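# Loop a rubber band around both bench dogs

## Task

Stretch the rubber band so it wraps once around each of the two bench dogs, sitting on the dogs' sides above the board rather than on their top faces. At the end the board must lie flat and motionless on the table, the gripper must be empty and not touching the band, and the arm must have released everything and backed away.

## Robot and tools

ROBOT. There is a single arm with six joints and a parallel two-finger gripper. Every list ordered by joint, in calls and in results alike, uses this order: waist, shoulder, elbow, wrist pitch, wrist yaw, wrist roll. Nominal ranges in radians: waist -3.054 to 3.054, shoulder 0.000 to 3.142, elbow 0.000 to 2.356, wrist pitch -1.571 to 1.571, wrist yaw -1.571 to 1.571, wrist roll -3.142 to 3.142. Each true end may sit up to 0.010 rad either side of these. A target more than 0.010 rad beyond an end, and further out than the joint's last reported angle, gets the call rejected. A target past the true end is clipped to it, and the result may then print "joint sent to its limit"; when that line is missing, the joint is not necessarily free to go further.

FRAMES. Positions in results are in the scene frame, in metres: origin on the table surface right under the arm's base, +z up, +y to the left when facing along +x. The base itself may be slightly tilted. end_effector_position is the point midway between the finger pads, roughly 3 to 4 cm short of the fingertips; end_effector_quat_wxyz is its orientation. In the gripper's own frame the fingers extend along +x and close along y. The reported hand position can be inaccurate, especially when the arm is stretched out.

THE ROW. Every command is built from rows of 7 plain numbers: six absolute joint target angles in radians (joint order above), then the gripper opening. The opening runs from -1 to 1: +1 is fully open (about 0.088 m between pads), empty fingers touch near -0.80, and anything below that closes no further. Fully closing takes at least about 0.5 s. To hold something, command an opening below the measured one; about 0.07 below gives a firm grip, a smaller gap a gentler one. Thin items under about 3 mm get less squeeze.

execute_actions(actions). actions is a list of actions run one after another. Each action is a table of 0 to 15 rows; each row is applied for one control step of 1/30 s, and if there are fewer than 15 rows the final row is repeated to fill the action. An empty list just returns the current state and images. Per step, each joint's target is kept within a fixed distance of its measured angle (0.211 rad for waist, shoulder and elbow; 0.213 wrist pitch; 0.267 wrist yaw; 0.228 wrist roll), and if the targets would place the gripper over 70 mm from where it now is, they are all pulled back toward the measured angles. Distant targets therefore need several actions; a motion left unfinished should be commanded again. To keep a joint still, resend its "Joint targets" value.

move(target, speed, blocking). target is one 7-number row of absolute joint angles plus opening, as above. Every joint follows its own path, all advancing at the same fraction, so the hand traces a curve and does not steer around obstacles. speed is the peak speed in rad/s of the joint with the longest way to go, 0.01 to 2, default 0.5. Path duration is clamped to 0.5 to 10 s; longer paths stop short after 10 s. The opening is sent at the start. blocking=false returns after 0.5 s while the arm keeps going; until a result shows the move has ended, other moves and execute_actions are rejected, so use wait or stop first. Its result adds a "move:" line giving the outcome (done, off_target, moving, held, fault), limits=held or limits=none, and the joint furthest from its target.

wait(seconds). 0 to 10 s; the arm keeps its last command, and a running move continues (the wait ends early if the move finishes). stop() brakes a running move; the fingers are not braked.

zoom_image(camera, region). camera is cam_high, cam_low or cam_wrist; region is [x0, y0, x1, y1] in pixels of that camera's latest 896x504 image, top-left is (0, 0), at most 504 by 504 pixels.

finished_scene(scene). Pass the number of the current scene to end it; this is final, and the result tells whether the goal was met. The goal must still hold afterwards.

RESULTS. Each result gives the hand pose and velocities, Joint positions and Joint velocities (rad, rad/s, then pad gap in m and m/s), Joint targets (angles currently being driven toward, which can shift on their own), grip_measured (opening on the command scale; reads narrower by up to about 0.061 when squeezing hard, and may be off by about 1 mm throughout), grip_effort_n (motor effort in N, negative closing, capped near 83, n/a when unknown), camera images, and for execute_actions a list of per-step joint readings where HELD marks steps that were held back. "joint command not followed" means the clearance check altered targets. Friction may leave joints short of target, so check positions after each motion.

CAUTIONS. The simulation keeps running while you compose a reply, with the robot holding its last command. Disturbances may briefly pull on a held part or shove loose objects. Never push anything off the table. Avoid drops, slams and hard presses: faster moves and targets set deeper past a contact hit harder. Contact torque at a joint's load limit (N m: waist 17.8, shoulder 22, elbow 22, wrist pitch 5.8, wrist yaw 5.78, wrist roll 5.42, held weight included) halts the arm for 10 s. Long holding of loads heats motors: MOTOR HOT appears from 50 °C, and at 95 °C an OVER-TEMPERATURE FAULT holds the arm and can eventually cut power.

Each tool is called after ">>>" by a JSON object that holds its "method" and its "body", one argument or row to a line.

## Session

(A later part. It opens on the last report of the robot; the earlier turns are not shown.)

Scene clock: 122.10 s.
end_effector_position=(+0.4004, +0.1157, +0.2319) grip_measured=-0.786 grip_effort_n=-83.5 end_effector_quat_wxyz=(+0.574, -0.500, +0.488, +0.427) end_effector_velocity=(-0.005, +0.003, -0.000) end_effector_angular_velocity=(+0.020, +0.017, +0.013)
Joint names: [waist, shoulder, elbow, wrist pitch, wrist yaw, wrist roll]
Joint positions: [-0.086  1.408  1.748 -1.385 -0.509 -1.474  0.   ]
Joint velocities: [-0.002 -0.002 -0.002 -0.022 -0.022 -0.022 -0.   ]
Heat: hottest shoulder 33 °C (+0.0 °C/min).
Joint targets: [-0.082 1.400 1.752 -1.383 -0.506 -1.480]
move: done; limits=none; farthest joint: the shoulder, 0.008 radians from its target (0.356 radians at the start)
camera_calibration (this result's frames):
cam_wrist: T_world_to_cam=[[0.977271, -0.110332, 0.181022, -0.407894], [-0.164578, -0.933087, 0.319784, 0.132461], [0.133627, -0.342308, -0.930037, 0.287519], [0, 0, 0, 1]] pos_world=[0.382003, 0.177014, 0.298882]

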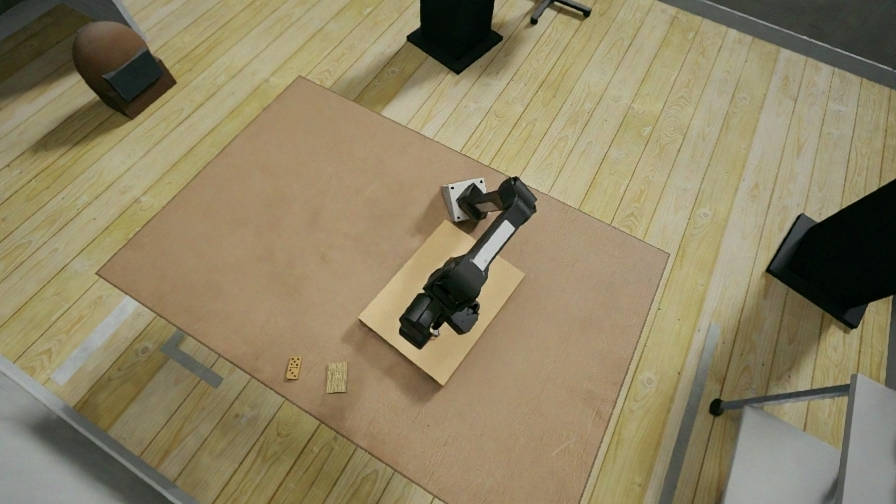

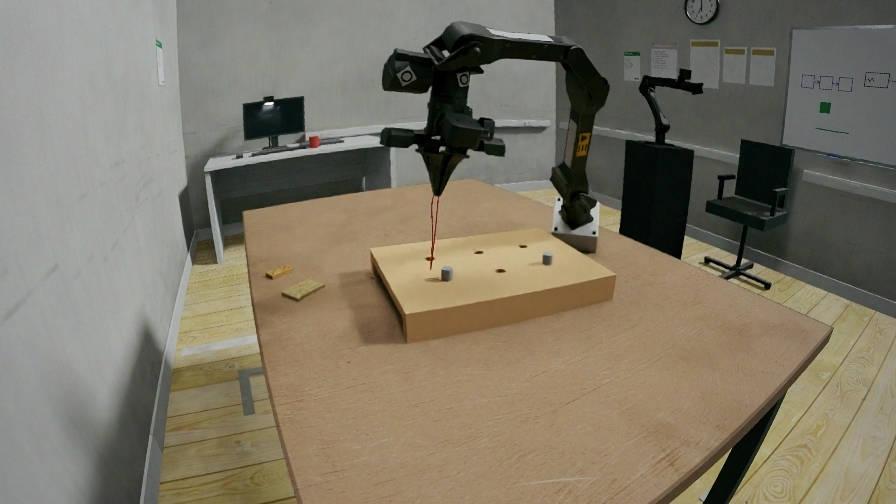

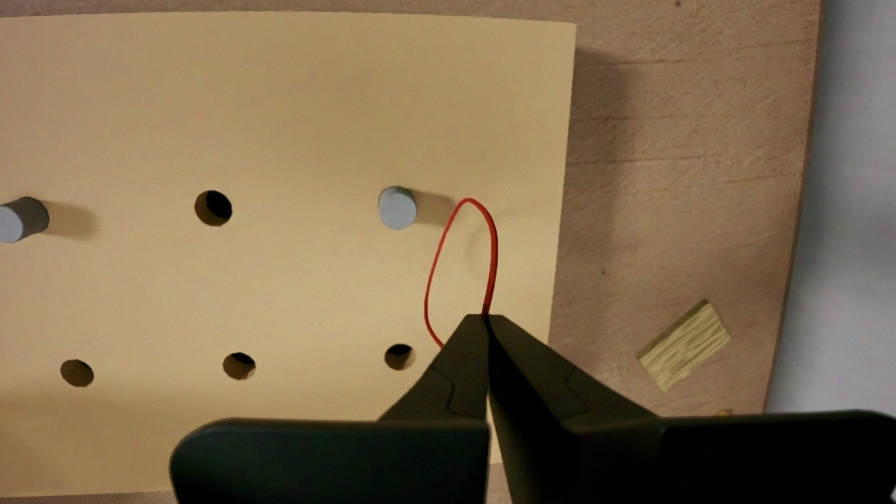

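>>> {"method": "move", "body": {
  "target": [-0.034,1.374,1.65,-1.28,-0.4826,-1.44,-1],
  "speed": 0.15
}}

>>> {"method": "move", "body": {
  "target": [0.059,1.166,1.307,-1.107,-0.43,-1.35,-1],
  "speed": 0.2
}}

Scene clock: 136.97 s.
end_effector_position=(+0.4026, +0.1194, +0.2155) grip_measured=-0.786 grip_effort_n=-83.5 end_effector_quat_wxyz=(+0.572, -0.511, +0.477, +0.429) end_effector_velocity=(+0.003, +0.002, -0.000) end_effector_angular_velocity=(+0.018, -0.016, +0.017)
Joint names: [waist, shoulder, elbow, wrist pitch, wrist yaw, wrist roll]
Joint positions: [-0.038  1.384  1.663 -1.283 -0.486 -1.445  0.   ]
Joint velocities: [-0.002 -0.002 -0.007  0.022 -0.022 -0.007 -0.   ]
Heat: hottest shoulder 33 °C (+1.0 °C/min).
Joint targets: [-0.034 1.374 1.650 -1.280 -0.483 -1.440]
move: off_target; limits=none; farthest joint: the elbow, 0.013 radians from its target (0.098 radians at the start)
camera_calibration (this result's frames):
cam_wrist: T_world_to_cam=[[0.976651, -0.0835972, 0.197902, -0.413275], [-0.144925, -0.936383, 0.319662, 0.133978], [0.158589, -0.340879, -0.926634, 0.262279], [0, 0, 0, 1]] pos_world=[0.381448, 0.180312, 0.281997]

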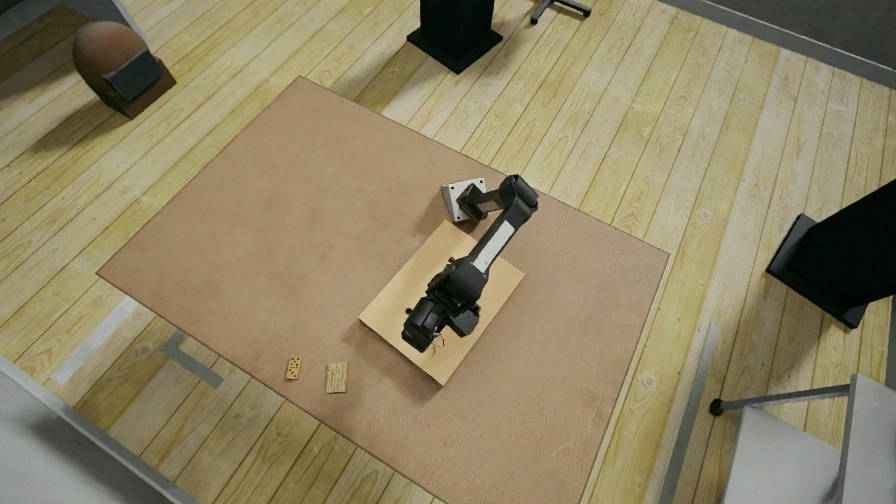

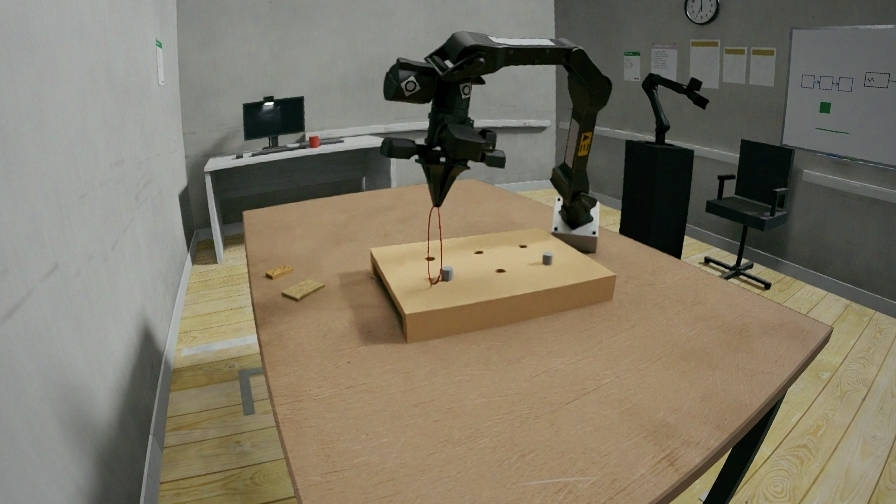

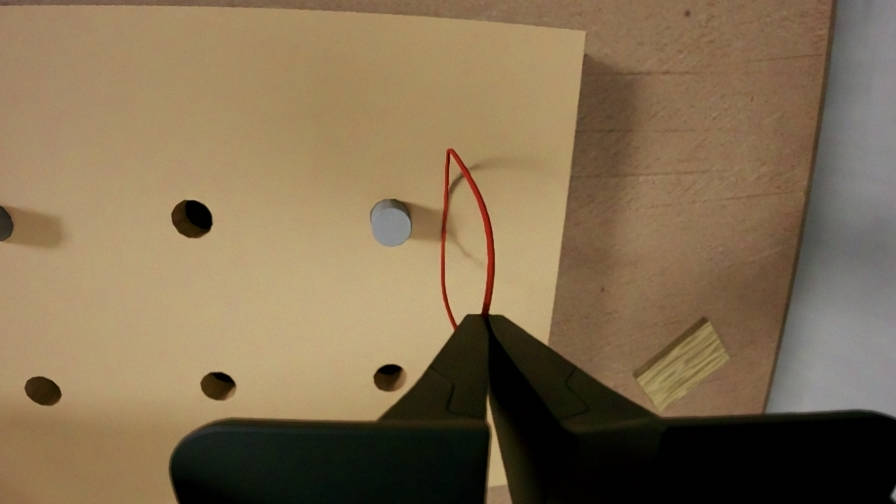

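Scene clock: 139.23 s.
end_effector_position=(+0.3529, +0.1256, +0.1820) grip_measured=-0.786 grip_effort_n=-83.5 end_effector_quat_wxyz=(+0.573, -0.510, +0.478, +0.428) end_effector_velocity=(+0.000, +0.003, +0.002) end_effector_angular_velocity=(+0.019, -0.010, +0.014)
Joint names: [waist, shoulder, elbow, wrist pitch, wrist yaw, wrist roll]
Joint positions: [ 0.055  1.175  1.32  -1.109 -0.434 -1.356  0.   ]
Joint velocities: [-0.002 -0.007 -0.002  0.007 -0.022 -0.007 -0.   ]
Heat: hottest shoulder 33 °C (+1.0 °C/min).
Joint targets: [0.059 1.166 1.307 -1.107 -0.430 -1.350]
move: off_target; limits=none; farthest joint: the elbow, 0.013 radians from its target (0.356 radians at the start)
camera_calibration (this result's frames):
cam_wrist: T_world_to_cam=[[0.976247, -0.0862922, 0.198736, -0.357253], [-0.147878, -0.935772, 0.320098, 0.144261], [0.15835, -0.341884, -0.926305, 0.241316], [0, 0, 0, 1]] pos_world=[0.331887, 0.186669, 0.248354]

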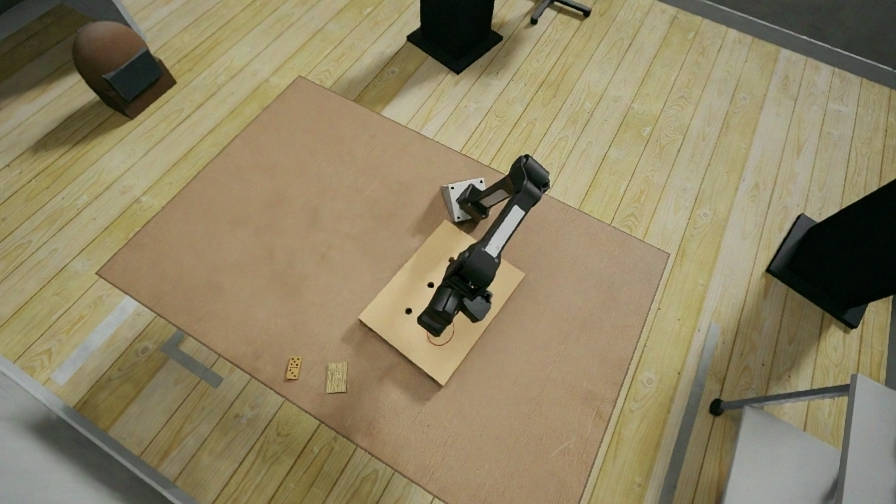

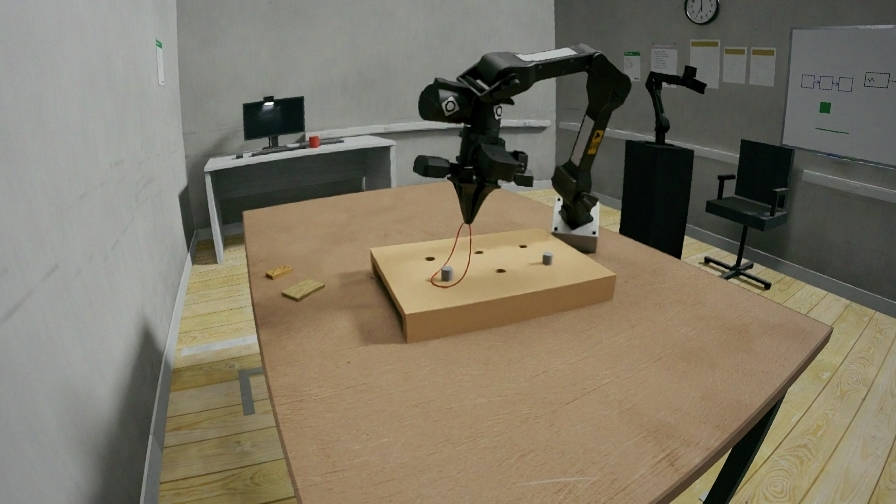

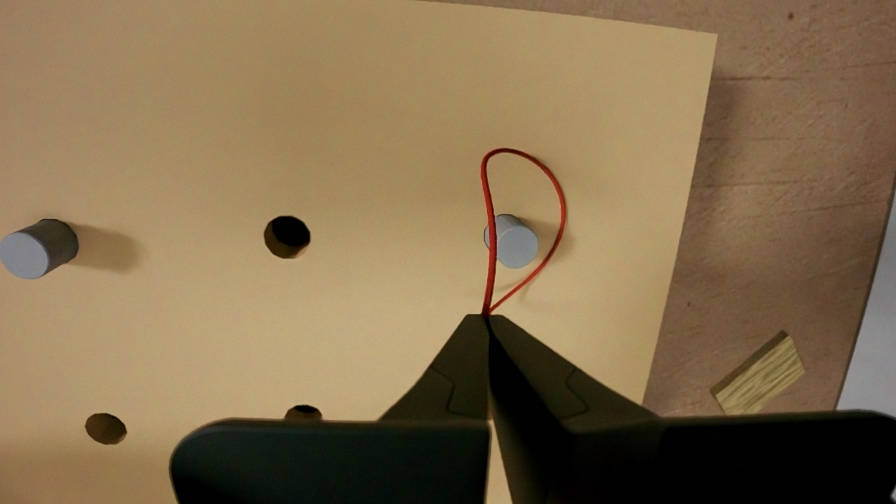

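>>> {"method": "move", "body": {
  "target": [0.28,1.015,0.888,-0.776,-0.298,-1.15,-1],
  "speed": 0.25
}}

Scene clock: 145.47 s.
end_effector_position=(+0.3017, +0.1310, +0.1055) grip_measured=-0.786 grip_effort_n=-83.5 end_effector_quat_wxyz=(+0.574, -0.506, +0.482, +0.427) end_effector_velocity=(-0.005, -0.001, +0.001) end_effector_angular_velocity=(+0.001, +0.017, +0.001)
Joint names: [waist, shoulder, elbow, wrist pitch, wrist yaw, wrist roll]
Joint positions: [ 0.277  1.024  0.9   -0.779 -0.301 -1.156  0.   ]
Joint velocities: [-0.002 -0.007 -0.002 -0.022 -0.007 -0.007  0.   ]
Heat: hottest shoulder 33 °C (+1.0 °C/min).
Joint targets: [0.280 1.015 0.888 -0.776 -0.298 -1.150]
move: off_target; limits=none; farthest joint: the elbow, 0.012 radians from its target (0.431 radians at the start)
camera_calibration (this result's frames):
cam_wrist: T_world_to_cam=[[0.97622, -0.0973043, 0.193717, -0.289599], [-0.156645, -0.934354, 0.32007, 0.168642], [0.149856, -0.342804, -0.927377, 0.183265], [0, 0, 0, 1]] pos_world=[0.281666, 0.192216, 0.172078]

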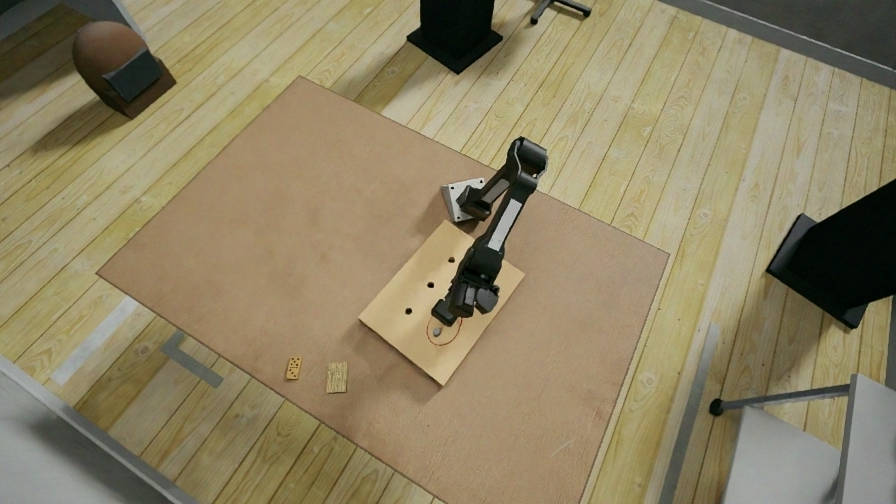

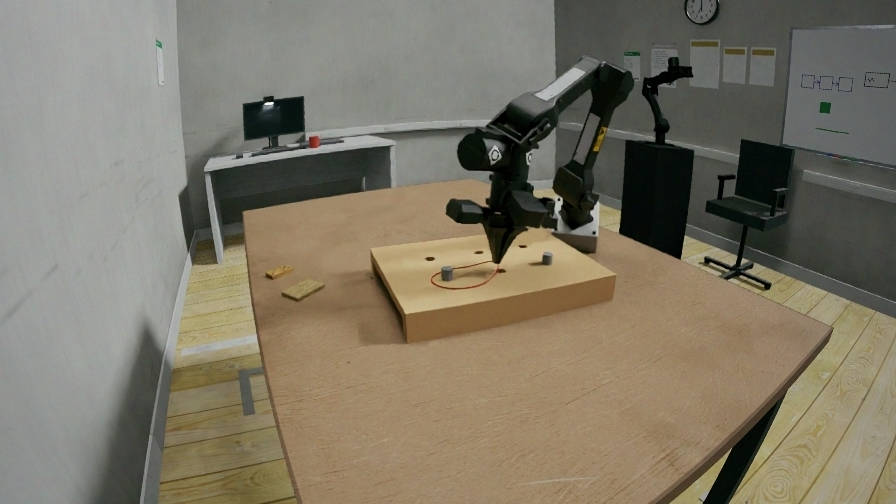

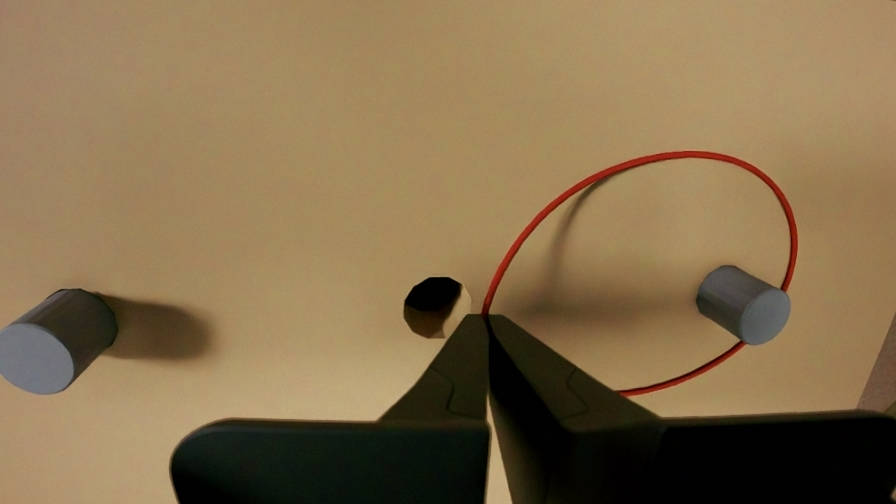

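>>> {"method": "move", "body": {
  "target": [0.296,1.046,0.865,-0.738,-0.286,-1.135,-1],
  "speed": 0.08
}}

>>> {"method": "execute_actions", "body": {
  "actions": [
    [[0.296,1.046,0.865,-0.738,-0.286,-1.135,-0.6]]
  ]
}}

Scene clock: 155.07 s.
end_effector_position=(+0.3018, +0.1310, +0.0980) grip_measured=-0.786 grip_effort_n=-83.5 end_effector_quat_wxyz=(+0.575, -0.507, +0.482, +0.425) end_effector_velocity=(-0.009, -0.003, -0.002) end_effector_angular_velocity=(-0.002, +0.039, -0.022)
Joint names: [waist, shoulder, elbow, wrist pitch, wrist yaw, wrist roll]
Joint positions: [ 0.292  1.032  0.877 -0.741 -0.29  -1.141  0.   ]
Joint velocities: [-0.002 -0.002 -0.007 -0.037 -0.007  0.007  0.   ]
Heat: hottest shoulder 33 °C (+1.0 °C/min).
Joint targets: [0.296 1.046 0.865 -0.738 -0.286 -1.135]
move: off_target; limits=none; farthest joint: the shoulder, 0.014 radians from its target (0.022 radians at the start)
camera_calibration (this result's frames):
cam_wrist: T_world_to_cam=[[0.97537, -0.0988281, 0.197197, -0.28814], [-0.159373, -0.933818, 0.320289, 0.171773], [0.152492, -0.343828, -0.926568, 0.175521], [0, 0, 0, 1]] pos_world=[0.281654, 0.192278, 0.164435]

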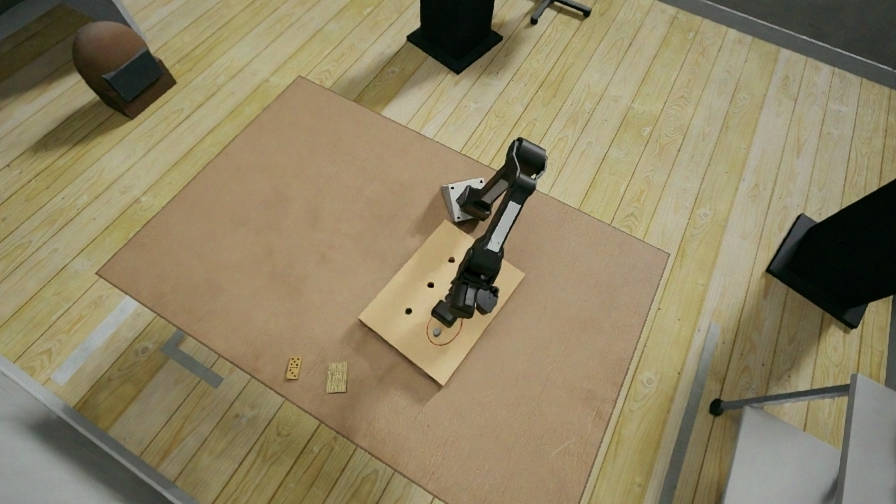

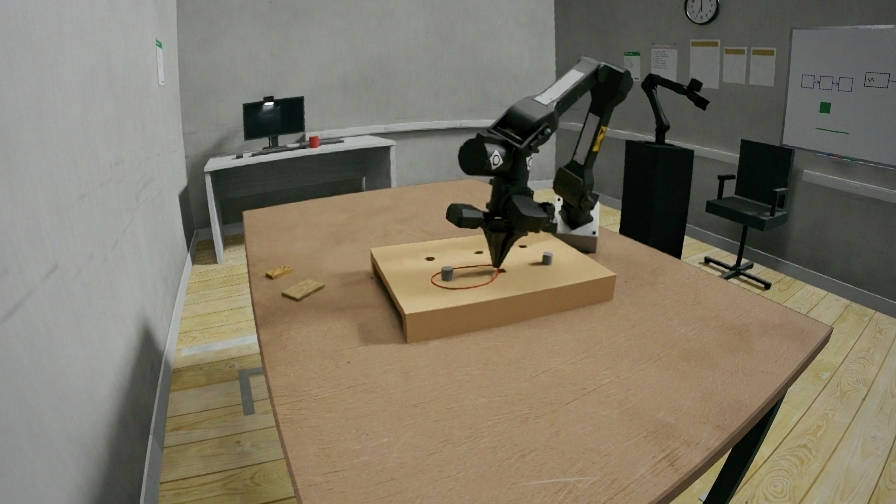

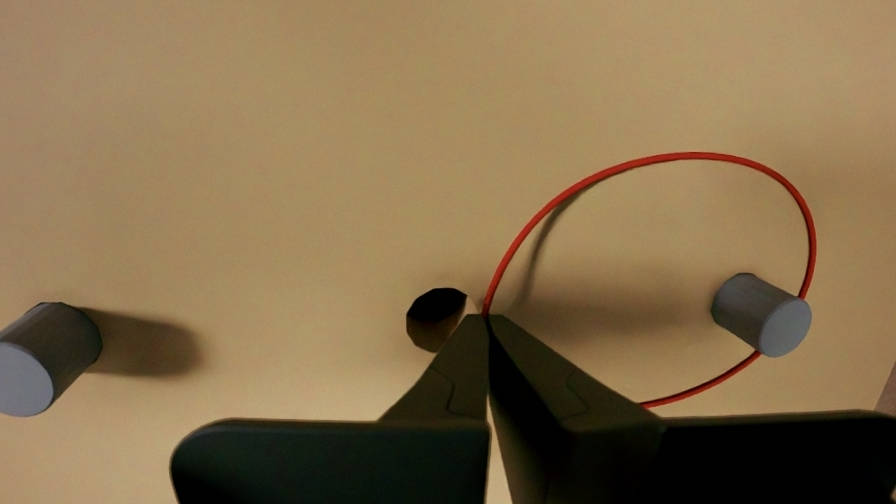

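Scene clock: 155.57 s.
end_effector_position=(+0.3016, +0.1310, +0.0978) grip_measured=-0.607 grip_effort_n=14.2 end_effector_quat_wxyz=(+0.575, -0.507, +0.482, +0.425) end_effector_velocity=(+0.001, +0.001, +0.000) end_effector_angular_velocity=(+0.009, -0.005, -0.006)
Joint names: [waist, shoulder, elbow, wrist pitch, wrist yaw, wrist roll]
Joint positions: [ 0.293  1.032  0.877 -0.741 -0.29  -1.141  0.009]
Joint velocities: [-0.002 -0.002 -0.002  0.007 -0.007  0.007  0.002]
Heat: hottest shoulder 33 °C (+1.0 °C/min).
Joint targets: [0.296 1.046 0.865 -0.738 -0.286 -1.135]
Step readings (joint positions):
0: [0.292 1.032 0.877 -0.741 -0.290 -1.141]
1: [0.292 1.032 0.877 -0.741 -0.290 -1.141]
2: [0.293 1.032 0.877 -0.741 -0.290 -1.141]
4: [0.293 1.032 0.877 -0.741 -0.290 -1.141]
8: [0.293 1.032 0.877 -0.741 -0.290 -1.141]
15: Joint positions above
camera_calibration (this result's frames):
cam_wrist: T_world_to_cam=[[0.975543, -0.09876, 0.196371, -0.287929], [-0.159041, -0.933818, 0.320451, 0.171697], [0.151727, -0.343845, -0.926687, 0.175587], [0, 0, 0, 1]] pos_world=[0.281553, 0.192273, 0.164235]

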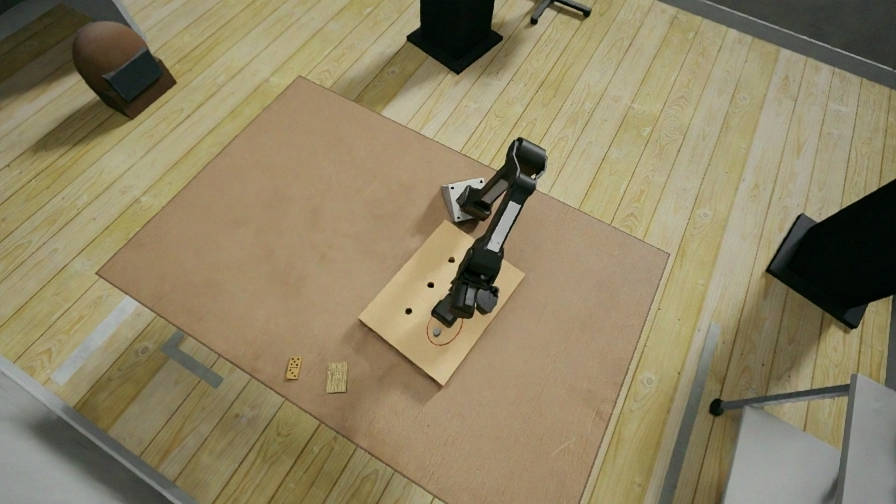

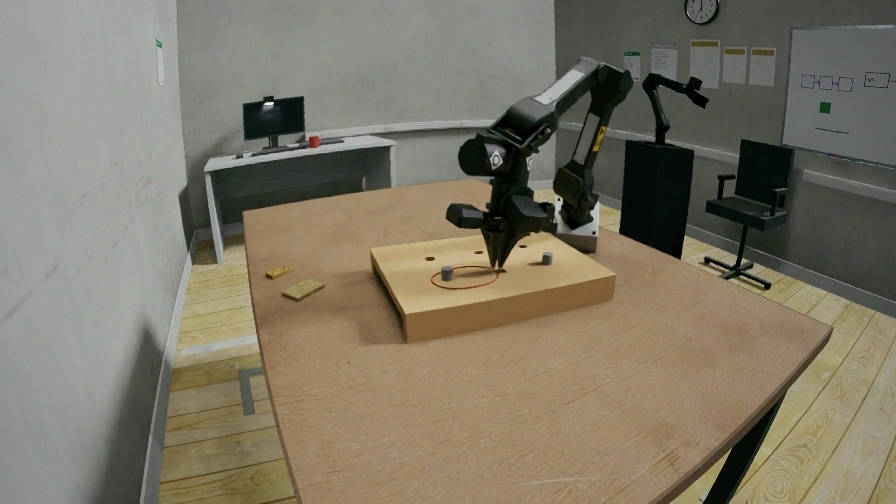

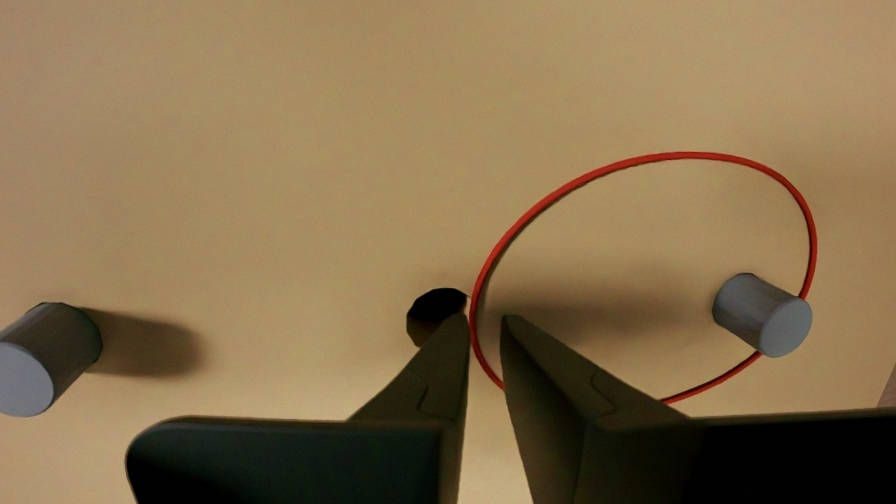

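>>> {"method": "move", "body": {
  "target": [0.135,1.605,1.577,-1.488,-0.47,0.125,-0.1],
  "speed": 0.7
}}

Scene clock: 184.43 s.
end_effector_position=(+0.3408, +0.1283, +0.1243) grip_measured=-0.102 grip_effort_n=13.7 end_effector_quat_wxyz=(+0.574, +0.069, +0.814, -0.055) end_effector_velocity=(-0.002, +0.001, -0.001) end_effector_angular_velocity=(+0.009, +0.011, +0.002)
Joint names: [waist, shoulder, elbow, wrist pitch, wrist yaw, wrist roll]
Joint positions: [ 0.136  1.585  1.571 -1.485 -0.467  0.119  0.034]
Joint velocities: [ 0.002  0.002 -0.002 -0.007 -0.007 -0.007 -0.   ]
Heat: hottest elbow 32 °C (-1.0 °C/min).
Joint targets: [0.135 1.605 1.577 -1.488 -0.470 0.125]
move: off_target; limits=none; farthest joint: the shoulder, 0.020 radians from its target (0.573 radians at the start)
camera_calibration (this result's frames):
cam_wrist: T_world_to_cam=[[-0.142703, -0.989499, 0.0229645, 0.185328], [-0.759375, 0.124338, 0.638663, 0.196208], [-0.634811, 0.0737006, -0.769144, 0.38819], [0, 0, 0, 1]] pos_world=[0.42187, 0.130376, 0.169007]

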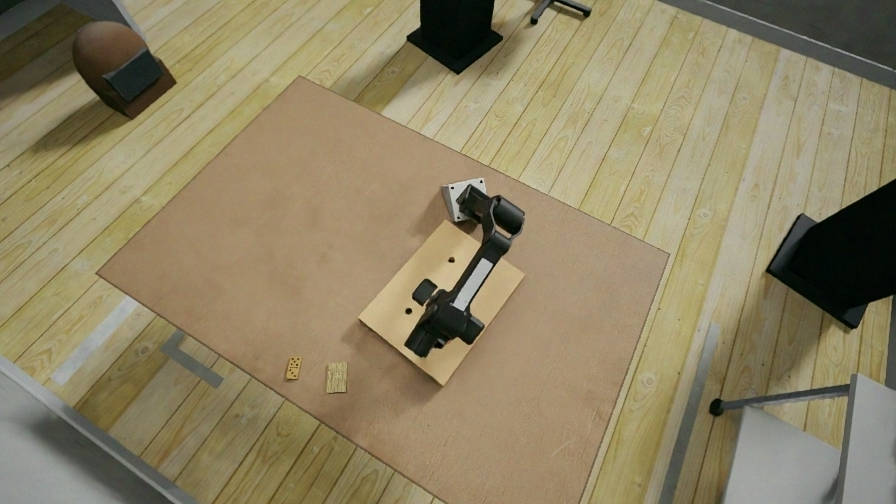

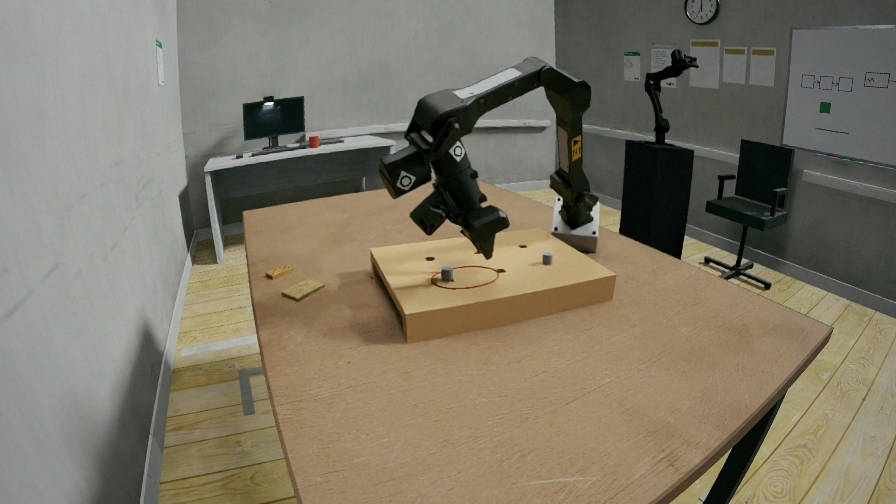

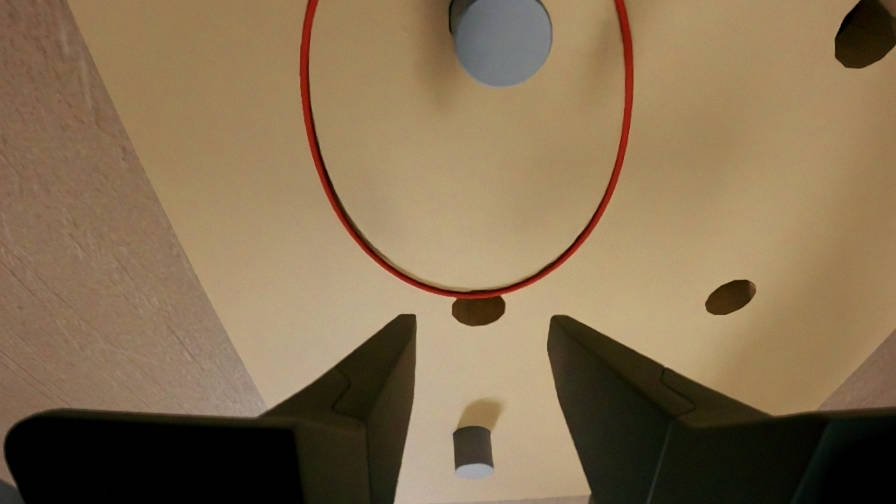

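>>> {"method": "move", "body": {
  "target": [0.183,1.632,1.492,-1.367,-0.462,0.145,-0.3],
  "speed": 0.1
}}

Scene clock: 189.00 s.
end_effector_position=(+0.3416, +0.1294, +0.0950) grip_measured=-0.298 grip_effort_n=-15.6 end_effector_quat_wxyz=(+0.574, +0.063, +0.815, -0.043) end_effector_velocity=(-0.002, -0.001, +0.001) end_effector_angular_velocity=(+0.010, +0.007, +0.008)
Joint names: [waist, shoulder, elbow, wrist pitch, wrist yaw, wrist roll]
Joint positions: [ 0.179  1.613  1.503 -1.37  -0.466  0.139  0.024]
Joint velocities: [-0.007 -0.002 -0.007 -0.007 -0.007 -0.022 -0.   ]
Heat: hottest elbow 32 °C (-1.0 °C/min).
Joint targets: [0.183 1.632 1.492 -1.367 -0.462 0.145]
move: off_target; limits=none; farthest joint: the shoulder, 0.019 radians from its target (0.047 radians at the start)
camera_calibration (this result's frames):
cam_wrist: T_world_to_cam=[[-0.119031, -0.99282, 0.011806, 0.180542], [-0.761927, 0.0989602, 0.640058, 0.219445], [-0.636631, 0.0671917, -0.768236, 0.367433], [0, 0, 0, 1]] pos_world=[0.422611, 0.132841, 0.139686]

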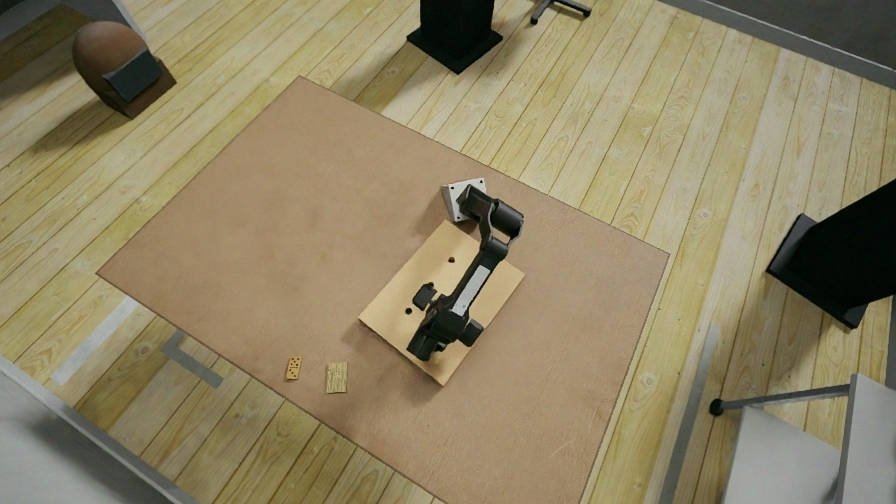

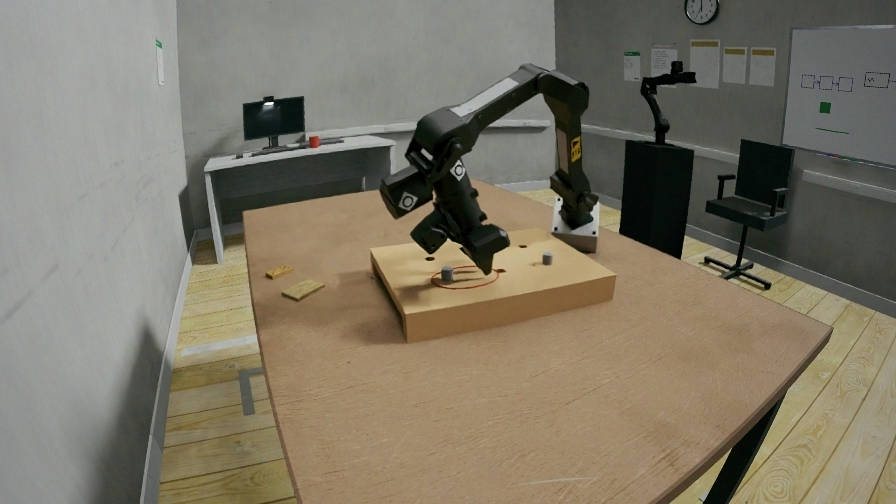

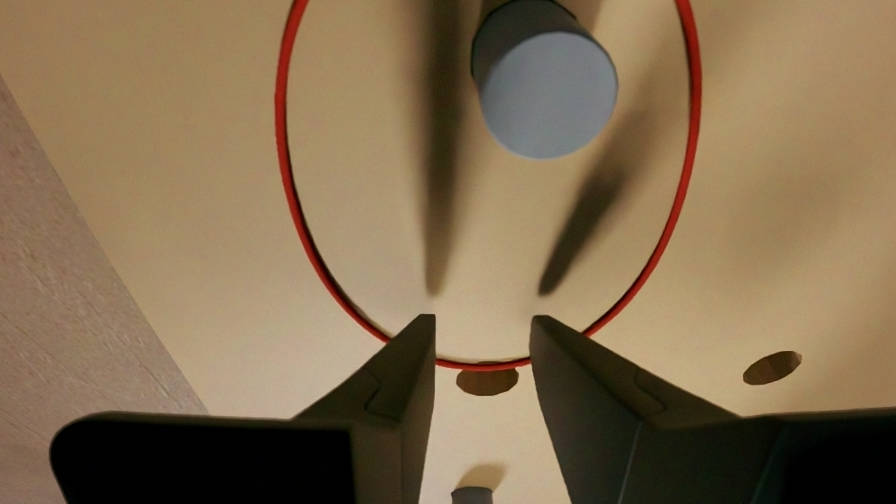

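>>> {"method": "move", "body": {
  "target": [0.193,1.642,1.474,-1.339,-0.462,0.15,-0.3],
  "speed": 0.04
}}

Scene clock: 192.13 s.
end_effector_position=(+0.3417, +0.1296, +0.0895) grip_measured=-0.298 grip_effort_n=-15.1 end_effector_quat_wxyz=(+0.575, +0.061, +0.815, -0.041) end_effector_velocity=(+0.000, -0.004, -0.000) end_effector_angular_velocity=(-0.007, -0.006, +0.004)
Joint names: [waist, shoulder, elbow, wrist pitch, wrist yaw, wrist roll]
Joint positions: [ 0.186  1.616  1.489 -1.346 -0.465  0.144  0.024]
Joint velocities: [-0.007 -0.002 -0.007  0.007  0.007 -0.007 -0.   ]
Heat: hottest elbow 32 °C (-1.0 °C/min).
Joint targets: [0.193 1.642 1.474 -1.339 -0.462 0.150]
move: off_target; limits=none; farthest joint: the shoulder, 0.026 radians from its target (0.029 radians at the start)
camera_calibration (this result's frames):
cam_wrist: T_world_to_cam=[[-0.114497, -0.993378, 0.00953613, 0.179581], [-0.764064, 0.0941934, 0.638227, 0.224495], [-0.634898, 0.0657891, -0.76979, 0.363073], [0, 0, 0, 1]] pos_world=[0.422605, 0.133359, 0.134499]

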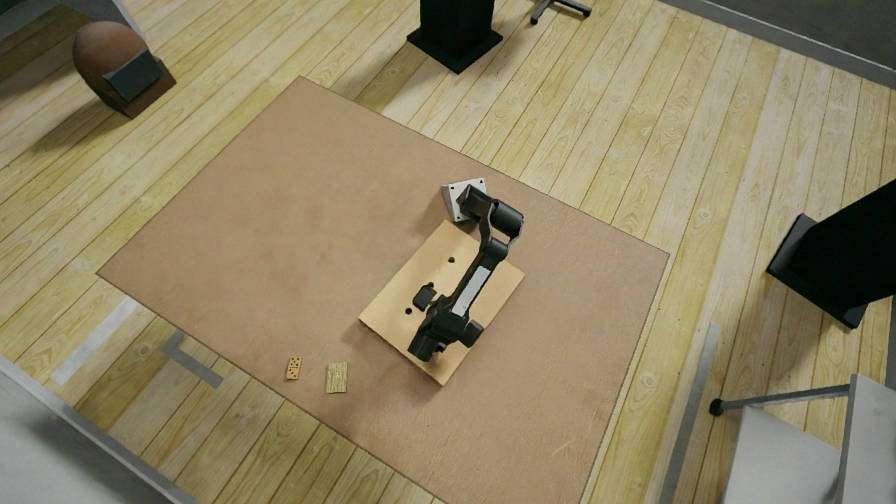

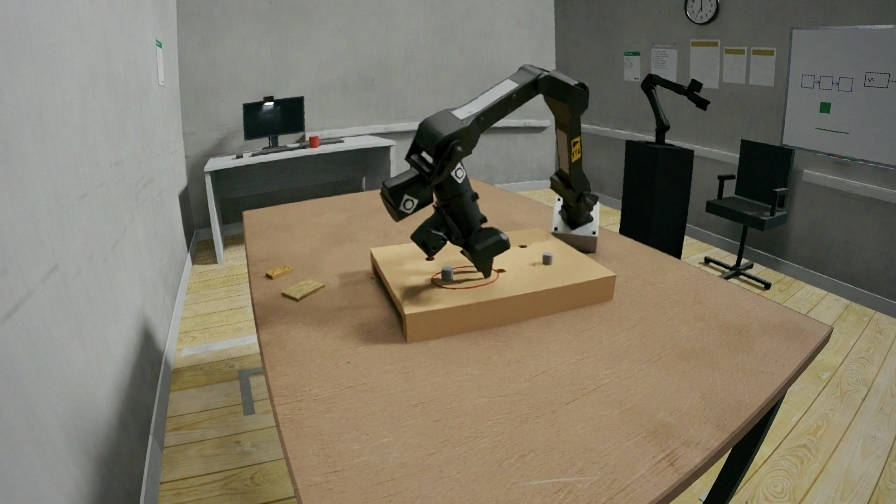

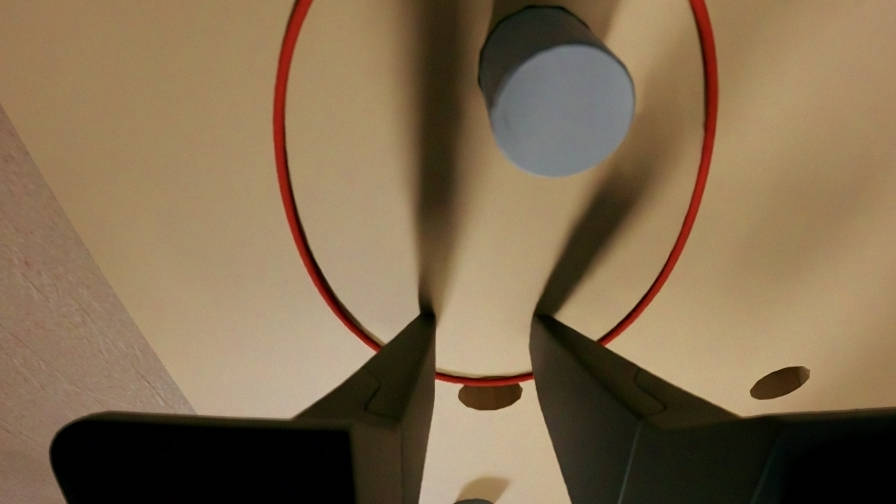

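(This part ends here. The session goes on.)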